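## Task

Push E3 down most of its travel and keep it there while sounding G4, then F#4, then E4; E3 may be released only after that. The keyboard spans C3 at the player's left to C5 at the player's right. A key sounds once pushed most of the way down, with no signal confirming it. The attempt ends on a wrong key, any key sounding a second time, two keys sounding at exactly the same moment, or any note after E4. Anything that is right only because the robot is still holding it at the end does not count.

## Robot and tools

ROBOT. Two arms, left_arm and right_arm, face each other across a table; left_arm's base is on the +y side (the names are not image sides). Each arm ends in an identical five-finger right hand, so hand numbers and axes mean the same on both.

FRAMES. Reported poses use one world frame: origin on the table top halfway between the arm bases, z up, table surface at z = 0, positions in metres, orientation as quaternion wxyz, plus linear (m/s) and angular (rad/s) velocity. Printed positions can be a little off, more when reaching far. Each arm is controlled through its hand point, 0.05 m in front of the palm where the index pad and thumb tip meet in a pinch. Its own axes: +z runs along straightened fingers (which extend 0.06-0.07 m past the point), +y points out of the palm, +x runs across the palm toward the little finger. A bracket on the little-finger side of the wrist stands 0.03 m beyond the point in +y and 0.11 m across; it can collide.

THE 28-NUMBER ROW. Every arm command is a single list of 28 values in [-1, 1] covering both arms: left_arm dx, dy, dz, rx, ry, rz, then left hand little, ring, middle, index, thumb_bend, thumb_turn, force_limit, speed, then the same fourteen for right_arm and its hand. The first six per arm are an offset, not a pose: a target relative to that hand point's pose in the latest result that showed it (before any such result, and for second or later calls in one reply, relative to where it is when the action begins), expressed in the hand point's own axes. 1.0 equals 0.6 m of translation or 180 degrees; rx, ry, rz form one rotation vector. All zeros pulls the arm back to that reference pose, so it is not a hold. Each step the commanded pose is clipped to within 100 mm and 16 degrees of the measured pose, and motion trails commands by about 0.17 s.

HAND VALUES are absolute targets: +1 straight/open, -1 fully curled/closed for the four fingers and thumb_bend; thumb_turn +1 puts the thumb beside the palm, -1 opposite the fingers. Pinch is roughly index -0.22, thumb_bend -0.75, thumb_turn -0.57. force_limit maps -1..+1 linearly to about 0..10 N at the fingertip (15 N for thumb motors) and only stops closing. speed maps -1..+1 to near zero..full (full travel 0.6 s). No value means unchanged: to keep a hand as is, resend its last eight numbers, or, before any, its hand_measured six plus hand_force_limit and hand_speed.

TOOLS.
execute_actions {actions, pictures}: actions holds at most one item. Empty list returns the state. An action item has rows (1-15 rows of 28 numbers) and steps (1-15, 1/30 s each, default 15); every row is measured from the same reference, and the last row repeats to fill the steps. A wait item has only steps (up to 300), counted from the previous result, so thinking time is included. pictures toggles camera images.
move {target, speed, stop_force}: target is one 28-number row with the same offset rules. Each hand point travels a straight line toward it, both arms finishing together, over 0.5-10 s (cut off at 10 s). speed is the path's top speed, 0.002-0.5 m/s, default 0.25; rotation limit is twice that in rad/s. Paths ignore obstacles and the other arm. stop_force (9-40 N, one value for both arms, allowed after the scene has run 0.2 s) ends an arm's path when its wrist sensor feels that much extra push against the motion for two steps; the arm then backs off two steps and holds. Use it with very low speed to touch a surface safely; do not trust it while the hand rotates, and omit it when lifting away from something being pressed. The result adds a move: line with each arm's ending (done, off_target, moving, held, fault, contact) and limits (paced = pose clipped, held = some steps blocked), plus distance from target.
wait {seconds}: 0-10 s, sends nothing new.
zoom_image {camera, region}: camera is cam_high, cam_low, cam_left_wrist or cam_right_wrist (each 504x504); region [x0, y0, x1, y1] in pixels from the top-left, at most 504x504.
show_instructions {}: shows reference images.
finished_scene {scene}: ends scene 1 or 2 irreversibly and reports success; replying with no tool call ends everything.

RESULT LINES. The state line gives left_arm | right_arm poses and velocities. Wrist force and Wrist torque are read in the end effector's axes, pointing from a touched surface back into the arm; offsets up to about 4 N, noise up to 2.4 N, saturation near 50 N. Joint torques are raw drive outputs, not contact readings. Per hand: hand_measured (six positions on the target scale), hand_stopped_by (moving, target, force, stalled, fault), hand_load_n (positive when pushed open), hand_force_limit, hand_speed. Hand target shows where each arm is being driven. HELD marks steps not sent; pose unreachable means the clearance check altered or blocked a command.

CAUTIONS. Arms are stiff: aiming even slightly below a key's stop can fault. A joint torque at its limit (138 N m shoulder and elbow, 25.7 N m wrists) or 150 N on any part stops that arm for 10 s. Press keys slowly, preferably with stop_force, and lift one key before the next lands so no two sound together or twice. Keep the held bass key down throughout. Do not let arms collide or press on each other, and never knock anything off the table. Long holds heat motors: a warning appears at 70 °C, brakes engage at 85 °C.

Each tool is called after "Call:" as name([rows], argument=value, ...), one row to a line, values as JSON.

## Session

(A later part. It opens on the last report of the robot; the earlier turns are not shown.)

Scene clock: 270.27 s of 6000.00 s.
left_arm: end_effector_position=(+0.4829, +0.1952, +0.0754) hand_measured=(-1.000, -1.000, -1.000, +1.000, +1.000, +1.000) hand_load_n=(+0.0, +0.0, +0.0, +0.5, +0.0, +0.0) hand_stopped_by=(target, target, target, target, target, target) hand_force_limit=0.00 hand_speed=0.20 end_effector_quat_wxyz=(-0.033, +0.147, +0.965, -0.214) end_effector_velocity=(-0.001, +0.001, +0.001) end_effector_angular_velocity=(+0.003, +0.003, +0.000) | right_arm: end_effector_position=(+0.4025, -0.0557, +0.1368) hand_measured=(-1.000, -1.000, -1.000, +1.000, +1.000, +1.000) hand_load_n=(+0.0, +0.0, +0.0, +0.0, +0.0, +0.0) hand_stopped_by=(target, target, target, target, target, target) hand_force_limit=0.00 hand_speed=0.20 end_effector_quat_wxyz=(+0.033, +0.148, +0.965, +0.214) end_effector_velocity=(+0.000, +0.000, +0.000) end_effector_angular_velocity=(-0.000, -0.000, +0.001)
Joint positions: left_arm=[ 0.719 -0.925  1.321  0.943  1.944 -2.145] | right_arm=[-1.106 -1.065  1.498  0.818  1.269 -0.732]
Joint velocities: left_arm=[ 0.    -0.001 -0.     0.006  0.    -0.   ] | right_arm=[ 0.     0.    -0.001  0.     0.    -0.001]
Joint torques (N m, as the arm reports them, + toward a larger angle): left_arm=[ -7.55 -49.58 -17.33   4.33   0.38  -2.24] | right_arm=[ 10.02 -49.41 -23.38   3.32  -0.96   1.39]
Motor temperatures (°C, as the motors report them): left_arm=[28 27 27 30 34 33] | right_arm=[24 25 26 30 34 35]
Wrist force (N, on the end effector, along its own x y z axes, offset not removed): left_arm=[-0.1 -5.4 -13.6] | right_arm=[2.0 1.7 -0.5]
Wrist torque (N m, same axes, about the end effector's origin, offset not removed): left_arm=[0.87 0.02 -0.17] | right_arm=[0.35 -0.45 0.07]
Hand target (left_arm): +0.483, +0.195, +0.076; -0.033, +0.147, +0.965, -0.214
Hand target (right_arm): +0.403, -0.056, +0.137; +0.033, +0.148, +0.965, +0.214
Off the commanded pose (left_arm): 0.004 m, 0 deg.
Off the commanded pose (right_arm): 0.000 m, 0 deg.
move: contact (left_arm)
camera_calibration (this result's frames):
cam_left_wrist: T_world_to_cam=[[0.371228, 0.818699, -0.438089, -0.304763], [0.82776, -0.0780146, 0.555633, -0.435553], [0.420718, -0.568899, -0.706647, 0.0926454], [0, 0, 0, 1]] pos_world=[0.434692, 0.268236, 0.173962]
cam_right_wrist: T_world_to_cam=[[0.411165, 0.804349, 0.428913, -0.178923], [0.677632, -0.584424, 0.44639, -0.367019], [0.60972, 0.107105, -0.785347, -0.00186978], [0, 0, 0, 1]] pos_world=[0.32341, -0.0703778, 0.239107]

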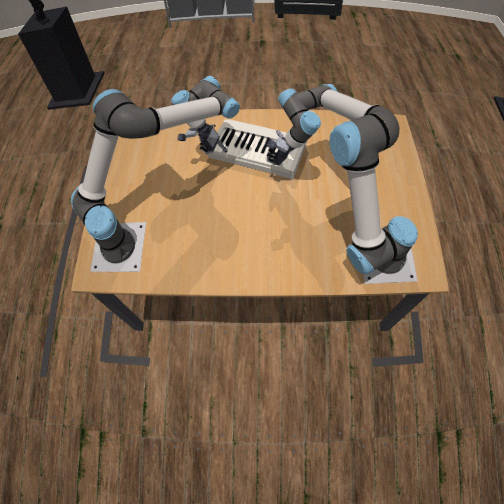

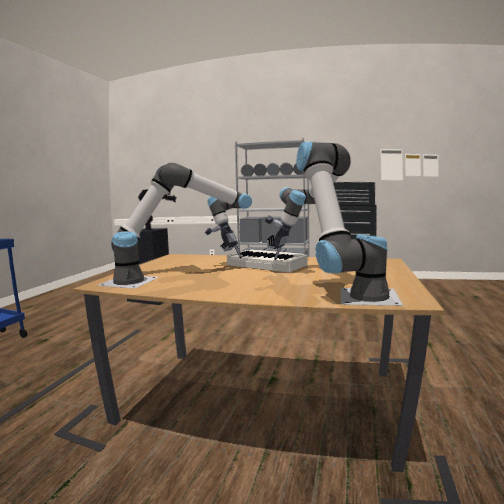

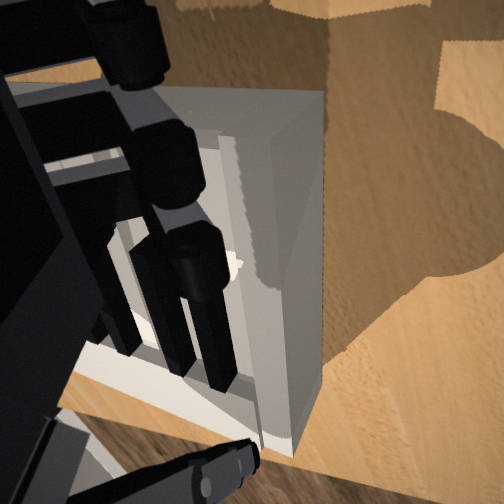

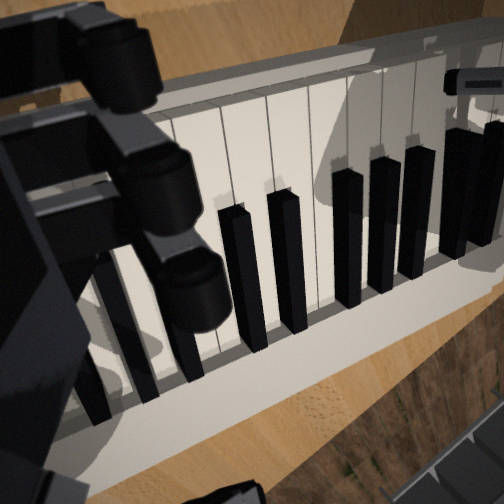

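Call:
move(target=[0,-0.00042,-0.00091,0,0,0,-1,-1,-1,1,1,1,0,0.2, 0,-0.01021,0.0219,0,0,0,-1,-1,-1,1,1,1,0,0.2], speed=0.005, stop_force=9)

Call:
move(target=[0,0,0,0,0,0,-1,-1,-1,1,1,1,0,0.2, 0,0.01902,-0.04078,0,0,0,-1,-1,-1,1,1,1,0,0.2], speed=0.08)

Call:
move(target=[0,0,0,0,0,0,-1,-1,-1,1,1,1,0,0.2, -0.06955,0.02503,0.01167,0,0,0,-1,-1,-1,1,1,1,0,0.2], speed=0.1)

Call:
zoom_image(camera="cam_right_wrist", region=[130, 0, 330, 200])

Scene clock: 296.23 s of 6000.00 s.
left_arm: end_effector_position=(+0.4829, +0.1952, +0.0760) hand_measured=(-1.000, -1.000, -1.000, +1.000, +1.000, +1.000) hand_load_n=(+0.0, +0.0, +0.0, +0.0, +0.0, +0.0) hand_stopped_by=(target, target, target, target, target, target) hand_force_limit=0.00 hand_speed=0.20 end_effector_quat_wxyz=(-0.033, +0.147, +0.965, -0.214) end_effector_velocity=(-0.000, +0.000, +0.000) end_effector_angular_velocity=(+0.001, +0.001, -0.000) | right_arm: end_effector_position=(+0.4025, -0.0557, +0.1270) hand_measured=(-1.000, -1.000, -1.000, +1.000, +1.000, +1.000) hand_load_n=(+0.0, +0.0, +0.0, -2.0, +0.0, +0.0) hand_stopped_by=(target, target, target, target, target, target) hand_force_limit=0.00 hand_speed=0.20 end_effector_quat_wxyz=(+0.033, +0.148, +0.965, +0.213) end_effector_velocity=(-0.000, -0.000, +0.003) end_effector_angular_velocity=(+0.000, -0.000, -0.000)
Joint positions: left_arm=[ 0.719 -0.926  1.321  0.944  1.944 -2.145] | right_arm=[-1.106 -1.055  1.51   0.797  1.269 -0.732]
Joint velocities: left_arm=[-0.    -0.    -0.     0.002  0.    -0.   ] | right_arm=[ 0.    -0.003 -0.002  0.005 -0.     0.   ]
Joint torques (N m, as the arm reports them, + toward a larger angle): left_arm=[  0.36 -54.61 -25.98   4.21   0.26  -1.02] | right_arm=[  7.08 -42.29 -21.16   2.42   1.42   1.02]
Motor temperatures (°C, as the motors report them): left_arm=[28 27 27 30 34 33] | right_arm=[24 25 26 30 34 35]
Wrist force (N, on the end effector, along its own x y z axes, offset not removed): left_arm=[-1.0 -3.1 -2.3] | right_arm=[3.1 4.5 -14.2]
Wrist torque (N m, same axes, about the end effector's origin, offset not removed): left_arm=[-0.02 -0.10 -0.24] | right_arm=[0.98 -0.27 0.12]
Hand target (left_arm): +0.483, +0.195, +0.076; -0.033, +0.147, +0.965, -0.214
Hand target (right_arm): +0.403, -0.056, +0.127; +0.033, +0.148, +0.965, +0.214
Off the commanded pose (left_arm): 0.000 m, 0 deg.
Off the commanded pose (right_arm): 0.005 m, 0 deg.
After step 90, 20.63 s passed at rest.
move: contact (right_arm)
camera_calibration (this result's frames):
cam_left_wrist: T_world_to_cam=[[0.371231, 0.818693, -0.438097, -0.304506], [0.827753, -0.0780031, 0.555645, -0.43588], [0.42073, -0.568909, -0.706633, 0.0930459], [0, 0, 0, 1]] pos_world=[0.434695, 0.268232, 0.17454]
cam_right_wrist: T_world_to_cam=[[0.411262, 0.804402, 0.42872, -0.174682], [0.677735, -0.584368, 0.446306, -0.362637], [0.60954, 0.107009, -0.7855, -0.0094438], [0, 0, 0, 1]] pos_world=[0.323368, -0.0703882, 0.229319]

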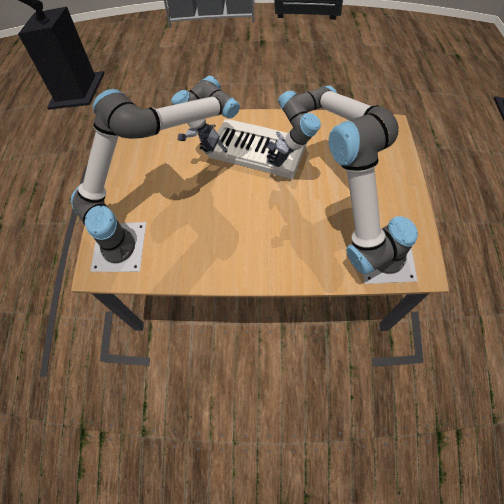

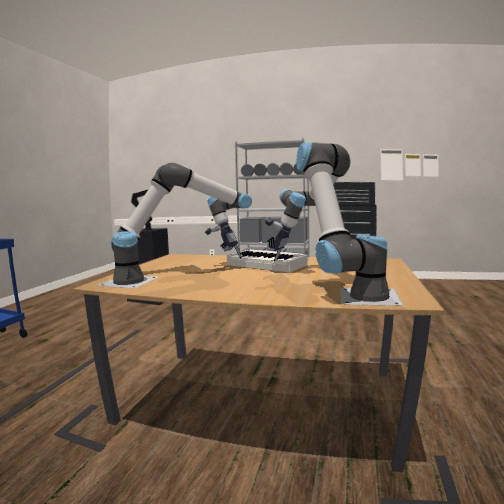

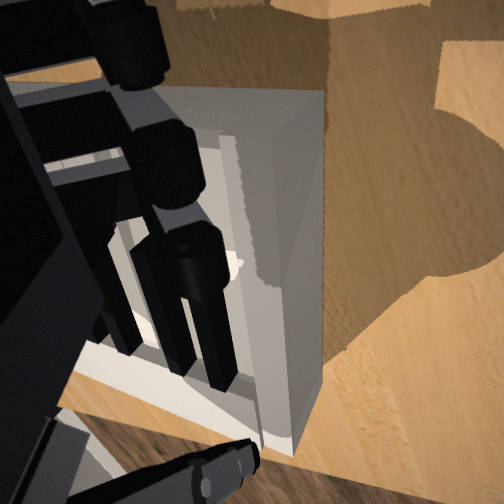

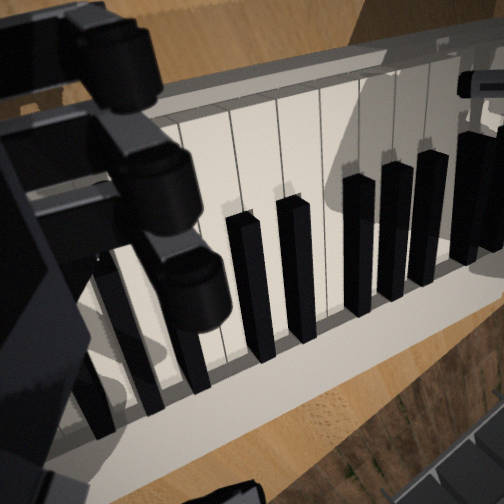

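Scene clock: 297.10 s of 6000.00 s.
left_arm: end_effector_position=(+0.4829, +0.1952, +0.0760) hand_measured=(-1.000, -1.000, -1.000, +1.000, +1.000, +1.000) hand_load_n=(+0.0, +0.0, +0.0, +0.5, +0.0, +0.0) hand_stopped_by=(target, target, target, target, target, target) hand_force_limit=0.00 hand_speed=0.20 end_effector_quat_wxyz=(-0.033, +0.147, +0.965, -0.214) end_effector_velocity=(+0.000, +0.000, -0.000) end_effector_angular_velocity=(+0.001, +0.000, +0.001) | right_arm: end_effector_position=(+0.4025, -0.0557, +0.1537) hand_measured=(-1.000, -1.000, -1.000, +1.000, +1.000, +1.000) hand_load_n=(+0.0, +0.0, +0.0, +0.0, +0.0, +0.0) hand_stopped_by=(target, target, target, target, target, target) hand_force_limit=0.00 hand_speed=0.20 end_effector_quat_wxyz=(+0.033, +0.148, +0.965, +0.213) end_effector_velocity=(+0.001, +0.000, +0.004) end_effector_angular_velocity=(+0.001, -0.002, -0.000)
Joint positions: left_arm=[ 0.719 -0.926  1.321  0.944  1.944 -2.145] | right_arm=[-1.106 -1.081  1.476  0.857  1.269 -0.732]
Joint velocities: left_arm=[ 0.001 -0.     0.     0.    -0.     0.   ] | right_arm=[-0.    -0.003 -0.006  0.006 -0.     0.   ]
Joint torques (N m, as the arm reports them, + toward a larger angle): left_arm=[ -0.74 -51.88 -24.31   2.75   0.2   -1.01] | right_arm=[ 11.05 -48.37 -24.8    3.17   0.43   0.3 ]
Motor temperatures (°C, as the motors report them): left_arm=[28 27 27 30 34 33] | right_arm=[24 25 26 30 34 35]
Wrist force (N, on the end effector, along its own x y z axes, offset not removed): left_arm=[1.7 -4.7 -6.1] | right_arm=[0.8 2.0 -0.4]
Wrist torque (N m, same axes, about the end effector's origin, offset not removed): left_arm=[0.10 -0.43 -0.08] | right_arm=[0.26 -0.26 -0.10]
Hand target (left_arm): +0.483, +0.195, +0.076; -0.033, +0.147, +0.965, -0.214
Hand target (right_arm): +0.402, -0.056, +0.154; +0.033, +0.148, +0.965, +0.213
Off the commanded pose (left_arm): 0.000 m, 0 deg.
Off the commanded pose (right_arm): 0.000 m, 0 deg.
move: done
camera_calibration (this result's frames):
cam_left_wrist: T_world_to_cam=[[0.371233, 0.818691, -0.4381, -0.304501], [0.82775, -0.0780001, 0.555649, -0.435887], [0.420733, -0.568912, -0.706627, 0.0930519], [0, 0, 0, 1]] pos_world=[0.434696, 0.268231, 0.174551]
cam_right_wrist: T_world_to_cam=[[0.411342, 0.804352, 0.428737, -0.186151], [0.67769, -0.584442, 0.446277, -0.374521], [0.609536, 0.106978, -0.785507, 0.0115205], [0, 0, 0, 1]] pos_world=[0.323359, -0.0703872, 0.256]

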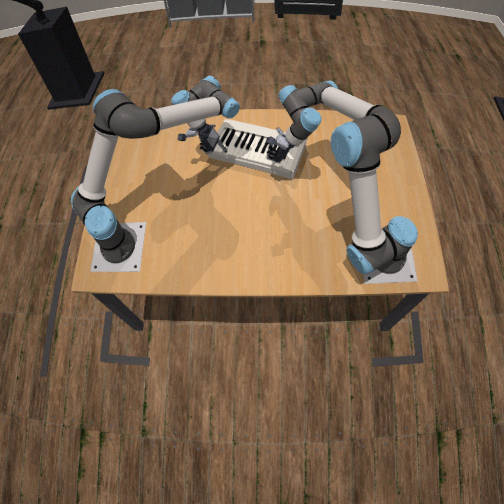

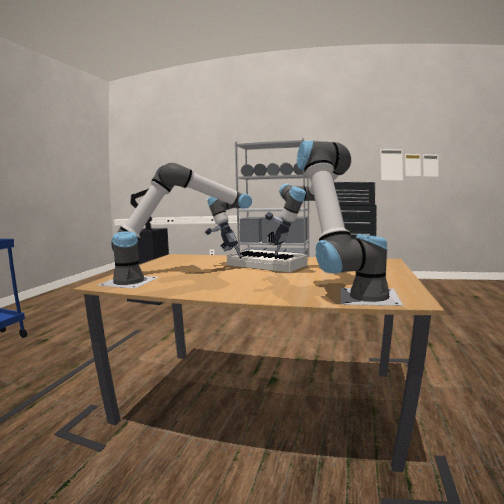

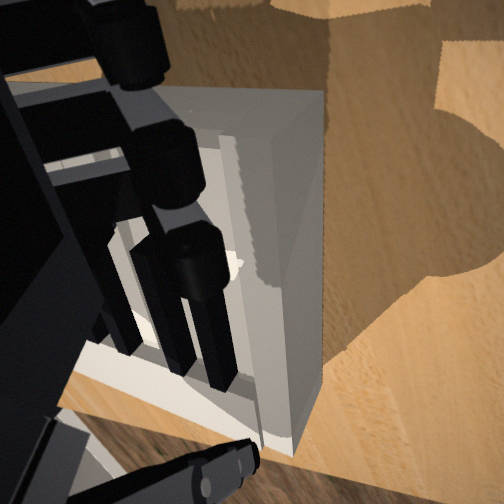

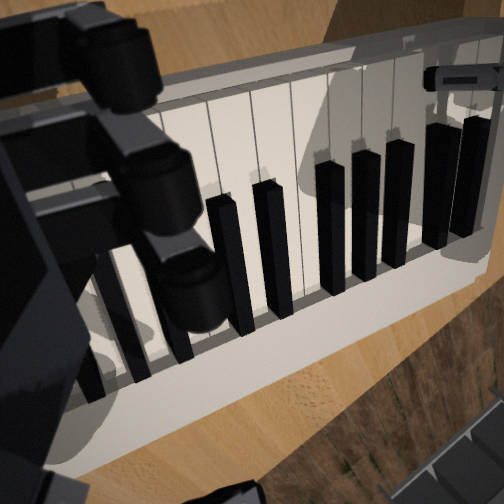

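Scene clock: 298.07 s of 6000.00 s.
left_arm: end_effector_position=(+0.4829, +0.1952, +0.0760) hand_measured=(-1.000, -1.000, -1.000, +1.000, +1.000, +1.000) hand_load_n=(+0.0, +0.0, +0.0, +0.5, +0.0, +0.0) hand_stopped_by=(target, target, target, target, target, target) hand_force_limit=0.00 hand_speed=0.20 end_effector_quat_wxyz=(-0.033, +0.147, +0.965, -0.214) end_effector_velocity=(+0.000, +0.000, +0.000) end_effector_angular_velocity=(+0.000, +0.000, +0.000) | right_arm: end_effector_position=(+0.4470, -0.0524, +0.1537) hand_measured=(-1.000, -1.000, -1.000, +1.000, +1.000, +1.000) hand_load_n=(+0.0, +0.0, +0.0, +0.0, +0.0, +0.0) hand_stopped_by=(target, target, target, target, target, target) hand_force_limit=0.00 hand_speed=0.20 end_effector_quat_wxyz=(+0.033, +0.148, +0.965, +0.213) end_effector_velocity=(+0.002, +0.000, -0.000) end_effector_angular_velocity=(-0.001, +0.001, +0.000)
Joint positions: left_arm=[ 0.719 -0.926  1.321  0.944  1.944 -2.145] | right_arm=[-1.142 -0.998  1.348  0.913  1.258 -0.767]
Joint velocities: left_arm=[ 0. -0.  0.  0.  0.  0.] | right_arm=[-0.001  0.006 -0.008  0.004 -0.    -0.002]
Joint torques (N m, as the arm reports them, + toward a larger angle): left_arm=[  0.16 -51.1  -23.97   2.79   0.28  -0.98] | right_arm=[-12.08 -33.36 -23.04   3.2   -2.61  -2.65]
Motor temperatures (°C, as the motors report them): left_arm=[28 27 27 30 34 33] | right_arm=[24 25 26 30 34 35]
Wrist force (N, on the end effector, along its own x y z axes, offset not removed): left_arm=[1.8 -1.9 -4.3] | right_arm=[1.6 2.6 0.1]
Wrist torque (N m, same axes, about the end effector's origin, offset not removed): left_arm=[0.34 -0.51 0.00] | right_arm=[0.30 -0.38 0.04]
Hand target (left_arm): +0.483, +0.195, +0.076; -0.033, +0.147, +0.965, -0.214
Hand target (right_arm): +0.447, -0.052, +0.154; +0.033, +0.148, +0.965, +0.213
Off the commanded pose (left_arm): 0.000 m, 0 deg.
Off the commanded pose (right_arm): 0.000 m, 0 deg.
move: done
camera_calibration (this result's frames):
cam_left_wrist: T_world_to_cam=[[0.371233, 0.818691, -0.4381, -0.304501], [0.82775, -0.078, 0.555649, -0.435887], [0.420733, -0.568912, -0.706628, 0.0930519], [0, 0, 0, 1]] pos_world=[0.434696, 0.268231, 0.174551]
cam_right_wrist: T_world_to_cam=[[0.41136, 0.804316, 0.428787, -0.207149], [0.677671, -0.584487, 0.446248, -0.402726], [0.609545, 0.107008, -0.785496, -0.0159773], [0, 0, 0, 1]] pos_world=[0.367867, -0.0670651, 0.255988]

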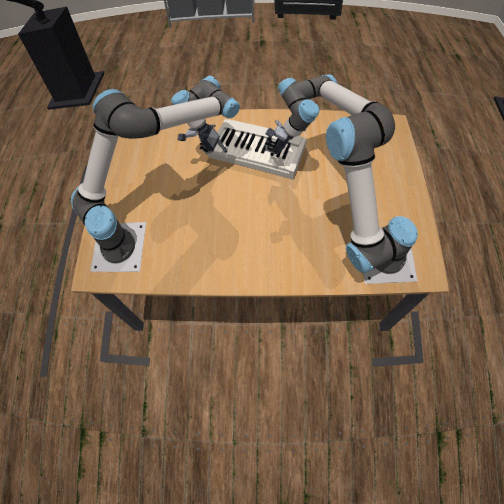

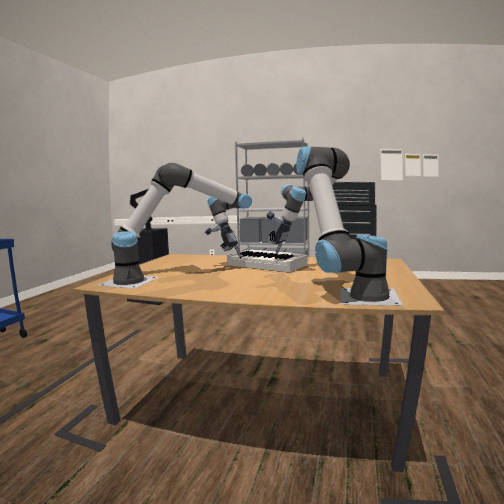

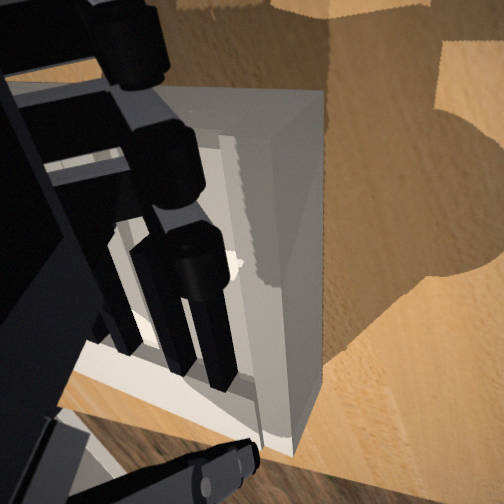

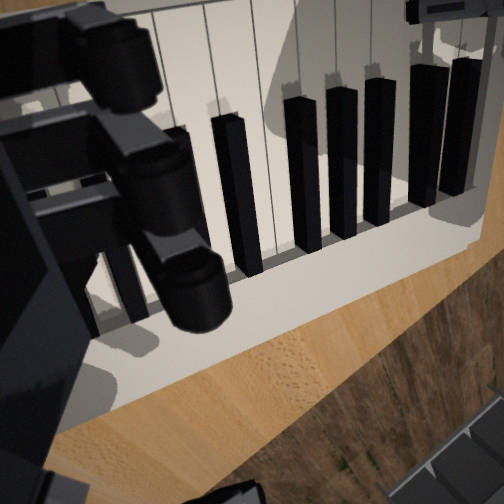

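Region (130, 0, 330, 200) of cam_right_wrist's 504x504 image, scaled by 2.520, with more detail than that image has.

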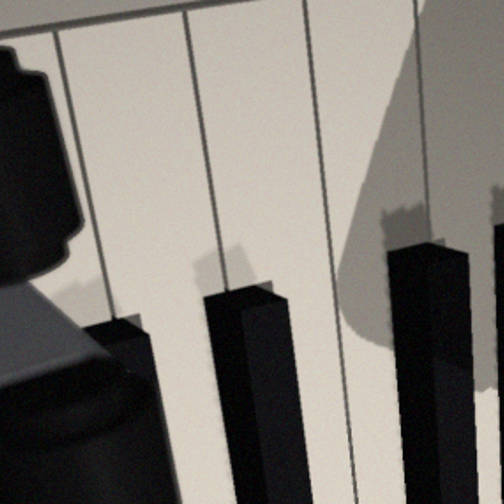

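Call:
move(target=[0,0,0,0,0,0,-1,-1,-1,1,1,1,0,0.2, 0,-0.00437,0.00937,0,0,0,-1,-1,-1,1,1,1,0,0.2], speed=0.03)

Call:
move(target=[0,0,0,0,0,0,-1,-1,-1,1,1,1,0,0.2, 0,-0.00775,0.01662,0,0,0,-1,-1,-1,1,1,1,0,0.2], speed=0.005, stop_force=9)

Call:
move(target=[0,0,0,0,0,0,-1,-1,-1,1,1,1,0,0.2, 0,0.0088,-0.01888,0,0,0,-1,-1,-1,1,1,1,0,0.2], speed=0.06)

Call:
move(target=[0,0,0,0,0,0,-1,-1,-1,1,1,1,0,0.2, 0.0662,0.0463,0.0216,0,0,0,-1,-1,-1,1,1,1,0,0.2], speed=0.1)

Call:
move(target=[0,0,0,0,0,0,-1,-1,-1,1,1,1,0,0.2, 0,-0.0082,0.0176,0,0,0,-1,-1,-1,1,1,1,0,0.2], speed=0.05)

Call:
zoom_image(camera="cam_right_wrist", region=[150, 60, 330, 240])

Scene clock: 348.93 s of 6000.00 s.
left_arm: end_effector_position=(+0.4829, +0.1952, +0.0760) hand_measured=(-1.000, -1.000, -1.000, +1.000, +1.000, +1.000) hand_load_n=(+0.0, +0.0, +0.0, +0.5, +0.0, +0.0) hand_stopped_by=(target, target, target, target, target, target) hand_force_limit=0.00 hand_speed=0.20 end_effector_quat_wxyz=(-0.033, +0.147, +0.965, -0.214) end_effector_velocity=(-0.000, +0.000, -0.000) end_effector_angular_velocity=(+0.000, +0.000, -0.000) | right_arm: end_effector_position=(+0.4470, -0.0524, +0.1478) hand_measured=(-1.000, -1.000, -1.000, +1.000, +1.000, +1.000) hand_load_n=(+0.0, +0.0, +0.0, -0.5, +0.0, +0.0) hand_stopped_by=(target, target, target, target, target, target) hand_force_limit=0.00 hand_speed=0.20 end_effector_quat_wxyz=(+0.033, +0.148, +0.965, +0.214) end_effector_velocity=(-0.000, +0.000, -0.003) end_effector_angular_velocity=(+0.000, +0.001, -0.001)
Joint positions: left_arm=[ 0.719 -0.926  1.321  0.944  1.944 -2.145] | right_arm=[-1.142 -0.993  1.356  0.9    1.258 -0.767]
Joint velocities: left_arm=[-0. -0.  0.  0. -0. -0.] | right_arm=[ 0.001  0.004  0.003 -0.006 -0.     0.002]
Joint torques (N m, as the arm reports them, + toward a larger angle): left_arm=[ -0.39 -51.77 -23.37   2.84   0.23  -1.08] | right_arm=[ 13.09 -33.81 -10.74  -0.22  -1.42   2.78]
Motor temperatures (°C, as the motors report them): left_arm=[28 27 27 30 34 33] | right_arm=[24 25 26 30 34 35]
Wrist force (N, on the end effector, along its own x y z axes, offset not removed): left_arm=[0.6 -2.6 -4.9] | right_arm=[1.7 2.7 -1.6]
Wrist torque (N m, same axes, about the end effector's origin, offset not removed): left_arm=[0.27 -0.24 -0.08] | right_arm=[0.41 -0.24 0.07]
Hand target (left_arm): +0.483, +0.195, +0.076; -0.033, +0.147, +0.965, -0.214
Hand target (right_arm): +0.447, -0.052, +0.147; +0.033, +0.148, +0.965, +0.213
Off the commanded pose (left_arm): 0.000 m, 0 deg.
Off the commanded pose (right_arm): 0.000 m, 0 deg.
After step 90, 47.17 s passed at rest.
move: done
camera_calibration (this result's frames):
cam_left_wrist: T_world_to_cam=[[0.371233, 0.818691, -0.4381, -0.304501], [0.82775, -0.0780001, 0.555649, -0.435887], [0.420733, -0.568912, -0.706628, 0.0930518], [0, 0, 0, 1]] pos_world=[0.434696, 0.268231, 0.174551]
cam_right_wrist: T_world_to_cam=[[0.411324, 0.804329, 0.428799, -0.204613], [0.677687, -0.584464, 0.446253, -0.400156], [0.609552, 0.107037, -0.785487, -0.0206178], [0, 0, 0, 1]] pos_world=[0.36791, -0.0670942, 0.250113]

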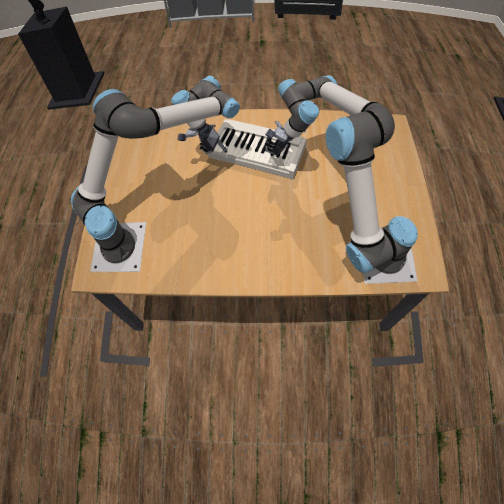

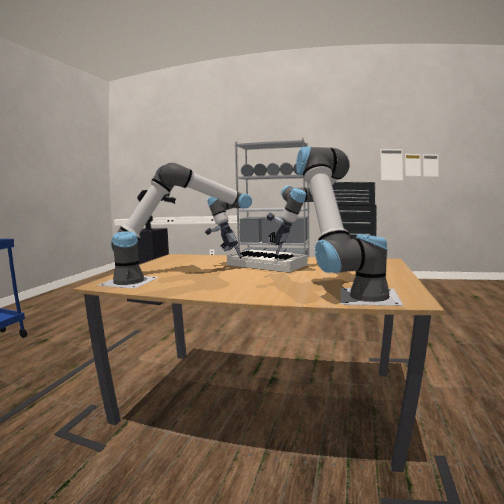

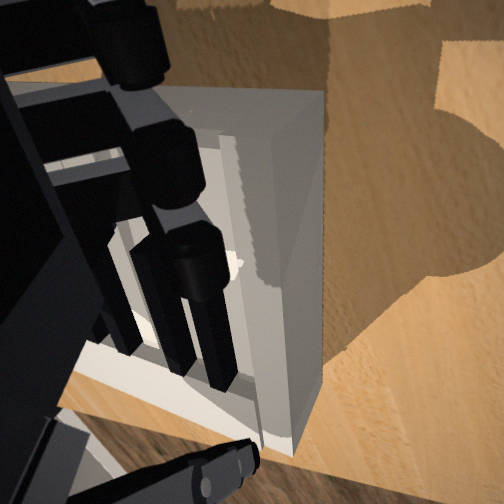

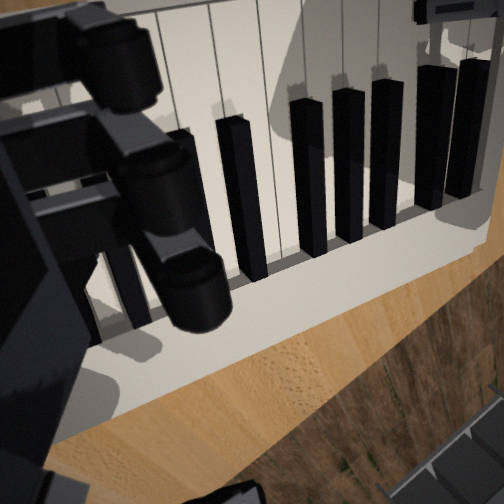

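Scene clock: 350.50 s of 6000.00 s.
left_arm: end_effector_position=(+0.4829, +0.1952, +0.0760) hand_measured=(-1.000, -1.000, -1.000, +1.000, +1.000, +1.000) hand_load_n=(+0.0, +0.0, +0.0, +0.0, +0.0, +0.0) hand_stopped_by=(target, target, target, target, target, target) hand_force_limit=0.00 hand_speed=0.20 end_effector_quat_wxyz=(-0.033, +0.147, +0.965, -0.214) end_effector_velocity=(+0.000, -0.000, -0.000) end_effector_angular_velocity=(-0.001, -0.001, -0.000) | right_arm: end_effector_position=(+0.4470, -0.0524, +0.1418) hand_measured=(-1.000, -1.000, -1.000, +1.000, +1.000, +1.000) hand_load_n=(+0.0, +0.0, +0.0, -2.5, +0.0, +0.0) hand_stopped_by=(target, target, target, target, target, target) hand_force_limit=0.00 hand_speed=0.20 end_effector_quat_wxyz=(+0.032, +0.148, +0.965, +0.213) end_effector_velocity=(-0.000, -0.000, +0.001) end_effector_angular_velocity=(-0.001, +0.002, -0.000)
Joint positions: left_arm=[ 0.719 -0.926  1.321  0.944  1.944 -2.145] | right_arm=[-1.142 -0.988  1.363  0.887  1.258 -0.767]
Joint velocities: left_arm=[-0.    -0.     0.    -0.001 -0.    -0.   ] | right_arm=[ 0.    -0.001 -0.001  0.005  0.     0.   ]
Joint torques (N m, as the arm reports them, + toward a larger angle): left_arm=[ -0.34 -51.29 -24.07   2.72   0.22  -1.03] | right_arm=[ -3.15 -42.8  -21.45   2.31  -1.    -2.52]
Motor temperatures (°C, as the motors report them): left_arm=[28 27 27 30 34 33] | right_arm=[24 25 26 30 34 35]
Wrist force (N, on the end effector, along its own x y z axes, offset not removed): left_arm=[-0.5 -3.0 -3.3] | right_arm=[5.1 5.2 -15.3]
Wrist torque (N m, same axes, about the end effector's origin, offset not removed): left_arm=[-0.04 -0.23 -0.24] | right_arm=[1.12 -0.45 0.24]
Hand target (left_arm): +0.483, +0.195, +0.076; -0.033, +0.147, +0.965, -0.214
Hand target (right_arm): +0.447, -0.052, +0.142; +0.033, +0.148, +0.965, +0.214
Off the commanded pose (left_arm): 0.000 m, 0 deg.
Off the commanded pose (right_arm): 0.005 m, 0 deg.
move: contact (right_arm)
camera_calibration (this result's frames):
cam_left_wrist: T_world_to_cam=[[0.371232, 0.818691, -0.4381, -0.304501], [0.82775, -0.078, 0.555649, -0.435887], [0.420733, -0.568912, -0.706628, 0.0930519], [0, 0, 0, 1]] pos_world=[0.434696, 0.268231, 0.174551]
cam_right_wrist: T_world_to_cam=[[0.411395, 0.804386, 0.428623, -0.202008], [0.677801, -0.584397, 0.446167, -0.397479], [0.609377, 0.10697, -0.785632, -0.0251953], [0, 0, 0, 1]] pos_world=[0.36787, -0.0670981, 0.244133]

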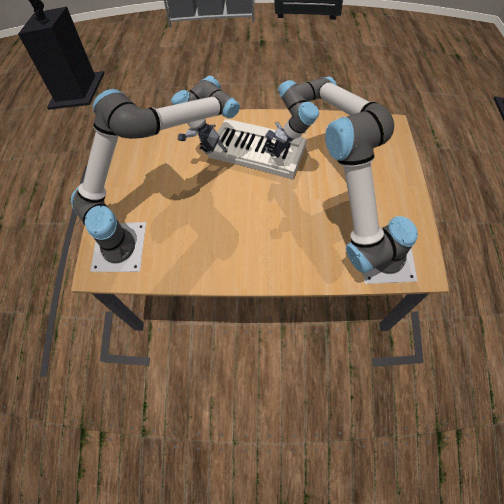

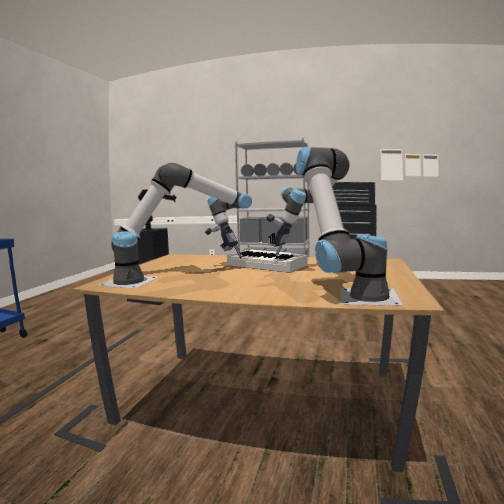

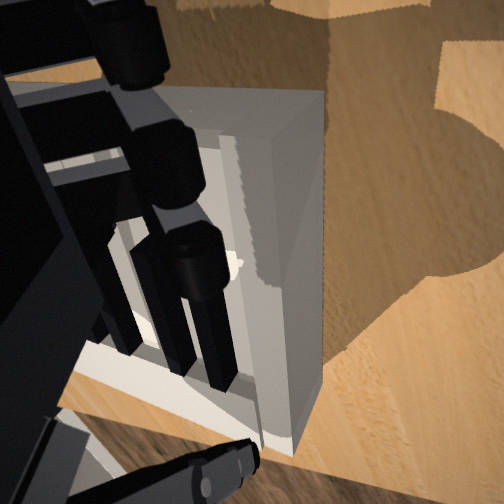

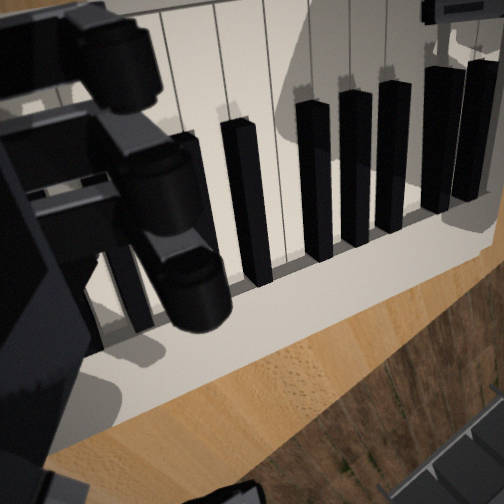

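Scene clock: 351.30 s of 6000.00 s.
left_arm: end_effector_position=(+0.4829, +0.1952, +0.0760) hand_measured=(-1.000, -1.000, -1.000, +1.000, +1.000, +1.000) hand_load_n=(+0.0, +0.0, +0.0, +0.5, +0.0, +0.0) hand_stopped_by=(target, target, target, target, target, target) hand_force_limit=0.00 hand_speed=0.20 end_effector_quat_wxyz=(-0.033, +0.147, +0.965, -0.214) end_effector_velocity=(-0.000, -0.001, +0.000) end_effector_angular_velocity=(-0.001, -0.001, -0.001) | right_arm: end_effector_position=(+0.4470, -0.0524, +0.1541) hand_measured=(-1.000, -1.000, -1.000, +1.000, +1.000, +1.000) hand_load_n=(+0.0, +0.0, +0.0, +0.0, +0.0, +0.0) hand_stopped_by=(target, target, target, target, target, target) hand_force_limit=0.00 hand_speed=0.20 end_effector_quat_wxyz=(+0.032, +0.148, +0.965, +0.213) end_effector_velocity=(+0.000, +0.000, +0.003) end_effector_angular_velocity=(+0.000, -0.001, -0.001)
Joint positions: left_arm=[ 0.719 -0.926  1.321  0.944  1.944 -2.145] | right_arm=[-1.142 -0.999  1.347  0.914  1.258 -0.767]
Joint velocities: left_arm=[-0.001 -0.    -0.    -0.001 -0.     0.   ] | right_arm=[ 0.    -0.002 -0.004  0.005  0.     0.001]
Joint torques (N m, as the arm reports them, + toward a larger angle): left_arm=[ -0.24 -51.03 -24.36   2.76   0.27  -1.04] | right_arm=[ -2.85 -52.76 -25.16   3.23  -1.56  -1.47]
Motor temperatures (°C, as the motors report them): left_arm=[28 27 27 30 34 33] | right_arm=[24 25 26 30 34 35]
Wrist force (N, on the end effector, along its own x y z axes, offset not removed): left_arm=[0.9 -2.6 -6.4] | right_arm=[2.3 1.7 0.6]
Wrist torque (N m, same axes, about the end effector's origin, offset not removed): left_arm=[0.45 -0.24 0.00] | right_arm=[0.15 -0.50 0.04]
Hand target (left_arm): +0.483, +0.195, +0.076; -0.033, +0.147, +0.965, -0.214
Hand target (right_arm): +0.447, -0.052, +0.154; +0.032, +0.148, +0.965, +0.213
Off the commanded pose (left_arm): 0.000 m, 0 deg.
Off the commanded pose (right_arm): 0.000 m, 0 deg.
move: done
camera_calibration (this result's frames):
cam_left_wrist: T_world_to_cam=[[0.371233, 0.818691, -0.4381, -0.304501], [0.82775, -0.0780002, 0.555649, -0.435887], [0.420733, -0.568912, -0.706628, 0.093052], [0, 0, 0, 1]] pos_world=[0.434696, 0.268231, 0.174551]
cam_right_wrist: T_world_to_cam=[[0.41139, 0.804384, 0.428632, -0.207248], [0.677796, -0.5844, 0.446172, -0.402936], [0.609386, 0.106975, -0.785624, -0.0155795], [0, 0, 0, 1]] pos_world=[0.367862, -0.0671018, 0.256372]

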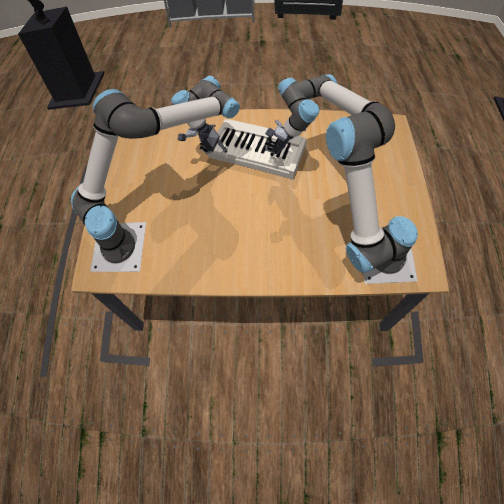

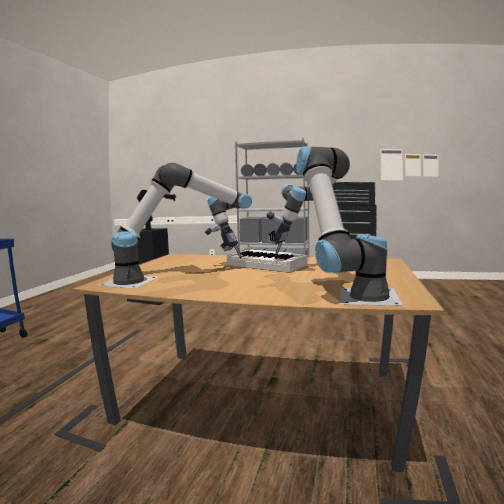

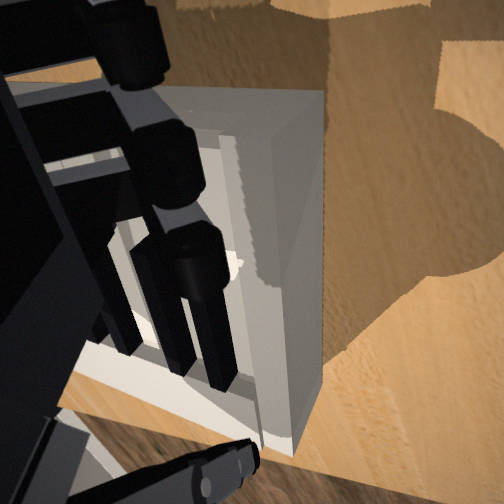

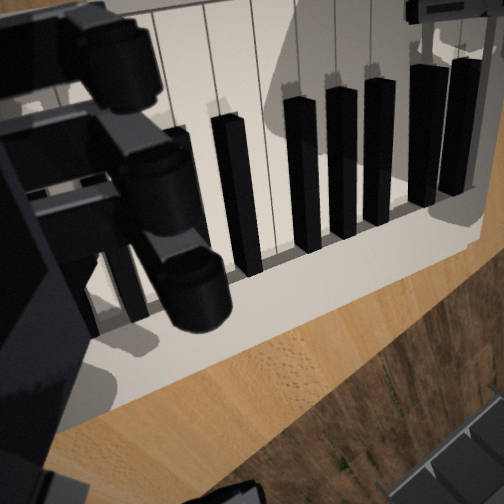

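Scene clock: 352.30 s of 6000.00 s.
left_arm: end_effector_position=(+0.4829, +0.1952, +0.0760) hand_measured=(-1.000, -1.000, -1.000, +1.000, +1.000, +1.000) hand_load_n=(+0.0, +0.0, +0.0, +0.5, +0.0, +0.0) hand_stopped_by=(target, target, target, target, target, target) hand_force_limit=0.00 hand_speed=0.20 end_effector_quat_wxyz=(-0.033, +0.147, +0.965, -0.214) end_effector_velocity=(-0.000, -0.000, -0.000) end_effector_angular_velocity=(+0.000, +0.000, -0.000) | right_arm: end_effector_position=(+0.4184, -0.0116, +0.1541) hand_measured=(-1.000, -1.000, -1.000, +1.000, +1.000, +1.000) hand_load_n=(+0.0, +0.0, +0.0, +0.0, +0.0, +0.0) hand_stopped_by=(target, target, target, target, target, target) hand_force_limit=0.00 hand_speed=0.20 end_effector_quat_wxyz=(+0.033, +0.148, +0.965, +0.213) end_effector_velocity=(-0.001, +0.002, +0.001) end_effector_angular_velocity=(+0.001, -0.003, +0.001)
Joint positions: left_arm=[ 0.719 -0.926  1.321  0.944  1.944 -2.145] | right_arm=[-1.044 -0.986  1.319  0.901  1.289 -0.67 ]
Joint velocities: left_arm=[-0.  0. -0. -0.  0.  0.] | right_arm=[ 0.005  0.    -0.004 -0.     0.002  0.004]
Joint torques (N m, as the arm reports them, + toward a larger angle): left_arm=[ -0.43 -51.32 -23.8    2.8    0.35  -0.99] | right_arm=[ 12.26 -36.29 -22.78  -0.23   1.53   2.68]
Motor temperatures (°C, as the motors report them): left_arm=[28 27 27 30 34 33] | right_arm=[24 25 26 30 34 35]
Wrist force (N, on the end effector, along its own x y z axes, offset not removed): left_arm=[1.3 -2.6 -5.5] | right_arm=[1.4 2.5 -0.1]
Wrist torque (N m, same axes, about the end effector's origin, offset not removed): left_arm=[0.34 -0.32 -0.06] | right_arm=[0.33 -0.39 0.02]
Hand target (left_arm): +0.483, +0.195, +0.076; -0.033, +0.147, +0.965, -0.214
Hand target (right_arm): +0.418, -0.011, +0.154; +0.033, +0.148, +0.965, +0.213
Off the commanded pose (left_arm): 0.000 m, 0 deg.
Off the commanded pose (right_arm): 0.000 m, 0 deg.
move: done
camera_calibration (this result's frames):
cam_left_wrist: T_world_to_cam=[[0.371233, 0.818691, -0.4381, -0.304501], [0.82775, -0.0780001, 0.555649, -0.435887], [0.420733, -0.568912, -0.706627, 0.093052], [0, 0, 0, 1]] pos_world=[0.434696, 0.268231, 0.174551]
cam_right_wrist: T_world_to_cam=[[0.411321, 0.804392, 0.428682, -0.22832], [0.677751, -0.584387, 0.446257, -0.359672], [0.609482, 0.106985, -0.785548, -0.00256619], [0, 0, 0, 1]] pos_world=[0.339245, -0.0262539, 0.256367]

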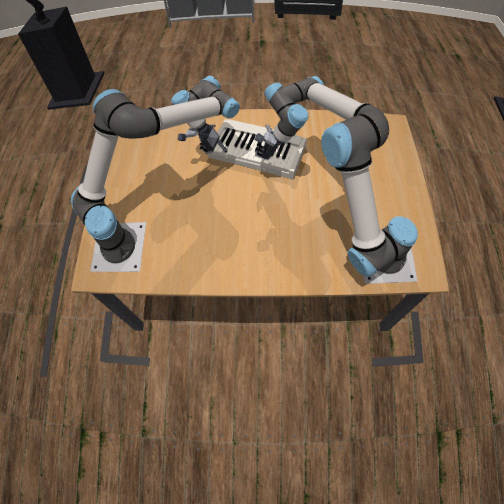

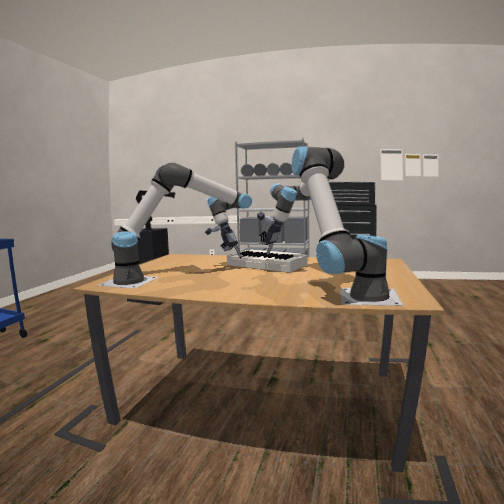

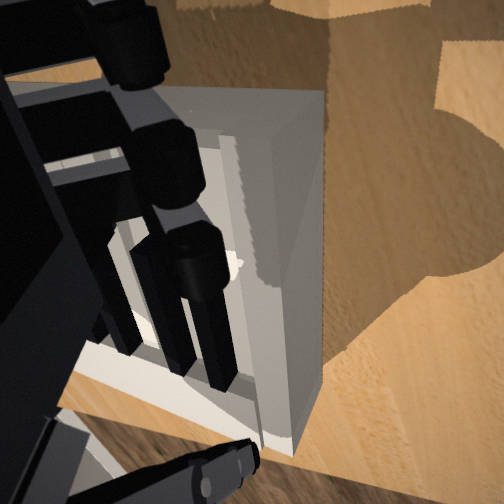

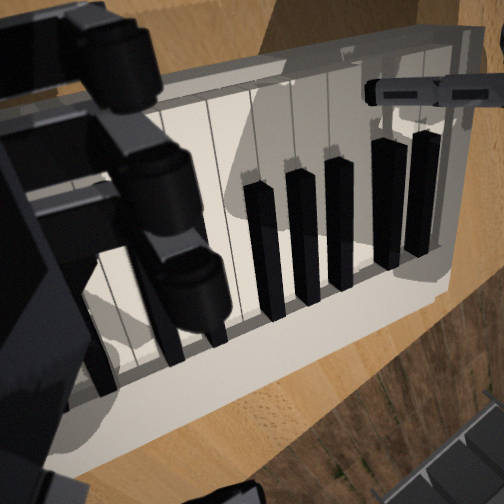

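Scene clock: 353.10 s of 6000.00 s.
left_arm: end_effector_position=(+0.4829, +0.1952, +0.0760) hand_measured=(-1.000, -1.000, -1.000, +1.000, +1.000, +1.000) hand_load_n=(+0.0, +0.0, +0.0, +0.5, +0.0, +0.0) hand_stopped_by=(target, target, target, target, target, target) hand_force_limit=0.00 hand_speed=0.20 end_effector_quat_wxyz=(-0.033, +0.147, +0.965, -0.214) end_effector_velocity=(-0.000, -0.000, -0.000) end_effector_angular_velocity=(+0.000, +0.000, -0.001) | right_arm: end_effector_position=(+0.4184, -0.0116, +0.1426) hand_measured=(-1.000, -1.000, -1.000, +1.000, +1.000, +1.000) hand_load_n=(+0.0, +0.0, +0.0, +0.0, +0.0, +0.0) hand_stopped_by=(target, target, target, target, target, target) hand_force_limit=0.00 hand_speed=0.20 end_effector_quat_wxyz=(+0.033, +0.148, +0.965, +0.213) end_effector_velocity=(-0.000, -0.000, -0.003) end_effector_angular_velocity=(-0.001, +0.001, +0.001)
Joint positions: left_arm=[ 0.719 -0.926  1.321  0.944  1.944 -2.145] | right_arm=[-1.044 -0.976  1.334  0.876  1.289 -0.67 ]
Joint velocities: left_arm=[-0.001  0.    -0.     0.    -0.     0.   ] | right_arm=[ 0.     0.002  0.004 -0.004  0.    -0.001]
Joint torques (N m, as the arm reports them, + toward a larger angle): left_arm=[ -0.26 -51.21 -24.33   2.84   0.35  -1.18] | right_arm=[-13.18 -35.24  -9.91  -0.2   -1.28  -2.46]
Motor temperatures (°C, as the motors report them): left_arm=[28 27 27 30 34 33] | right_arm=[24 25 26 30 34 35]
Wrist force (N, on the end effector, along its own x y z axes, offset not removed): left_arm=[2.0 -2.8 -4.4] | right_arm=[1.5 2.1 -0.3]
Wrist torque (N m, same axes, about the end effector's origin, offset not removed): left_arm=[0.30 -0.51 0.05] | right_arm=[0.28 -0.31 -0.04]
Hand target (left_arm): +0.483, +0.195, +0.076; -0.033, +0.147, +0.965, -0.214
Hand target (right_arm): +0.418, -0.012, +0.142; +0.033, +0.148, +0.965, +0.213
Off the commanded pose (left_arm): 0.000 m, 0 deg.
Off the commanded pose (right_arm): 0.000 m, 0 deg.
move: done
camera_calibration (this result's frames):
cam_left_wrist: T_world_to_cam=[[0.371233, 0.818691, -0.4381, -0.304501], [0.82775, -0.0780001, 0.555649, -0.435887], [0.420733, -0.568912, -0.706628, 0.0930519], [0, 0, 0, 1]] pos_world=[0.434696, 0.268231, 0.174551]
cam_right_wrist: T_world_to_cam=[[0.411317, 0.804416, 0.428641, -0.223421], [0.677737, -0.584364, 0.446309, -0.354589], [0.609501, 0.106931, -0.785541, -0.0115422], [0, 0, 0, 1]] pos_world=[0.33925, -0.0262513, 0.244957]

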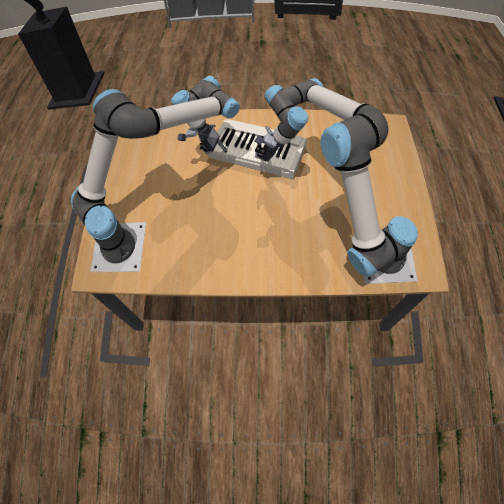

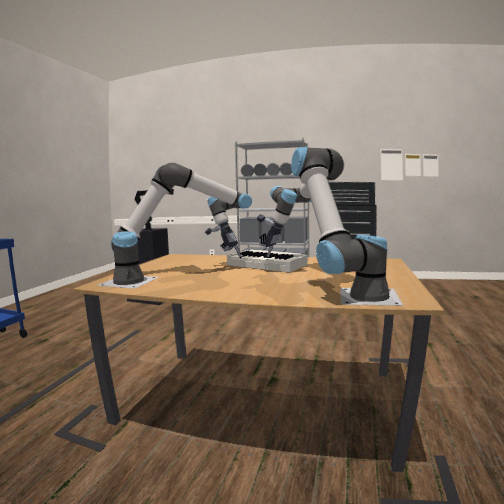

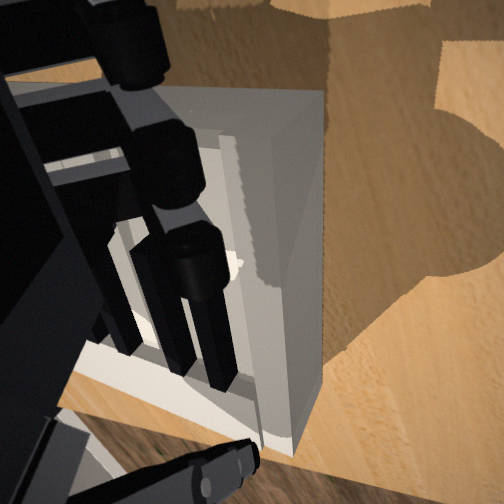

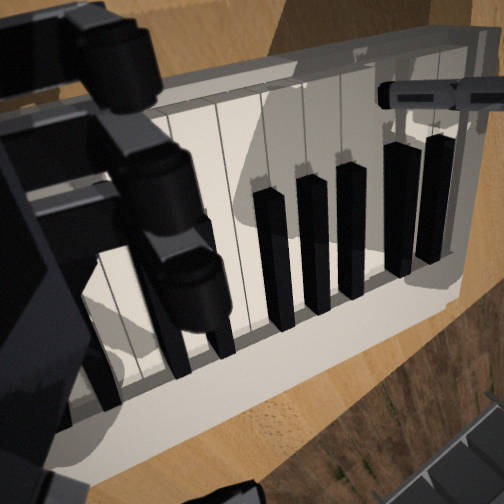

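Region (150, 60, 330, 240) of cam_right_wrist's 504x504 image, scaled by 2.800, with more detail than that image has.

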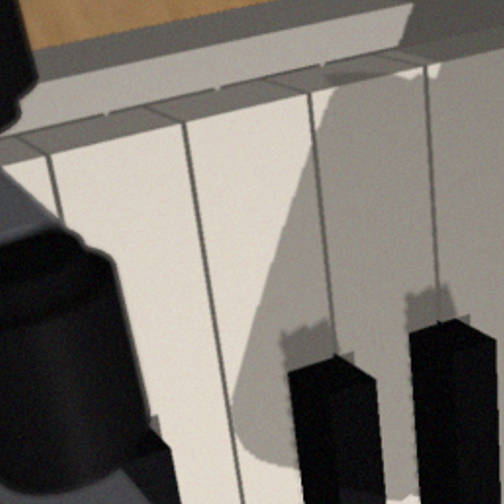

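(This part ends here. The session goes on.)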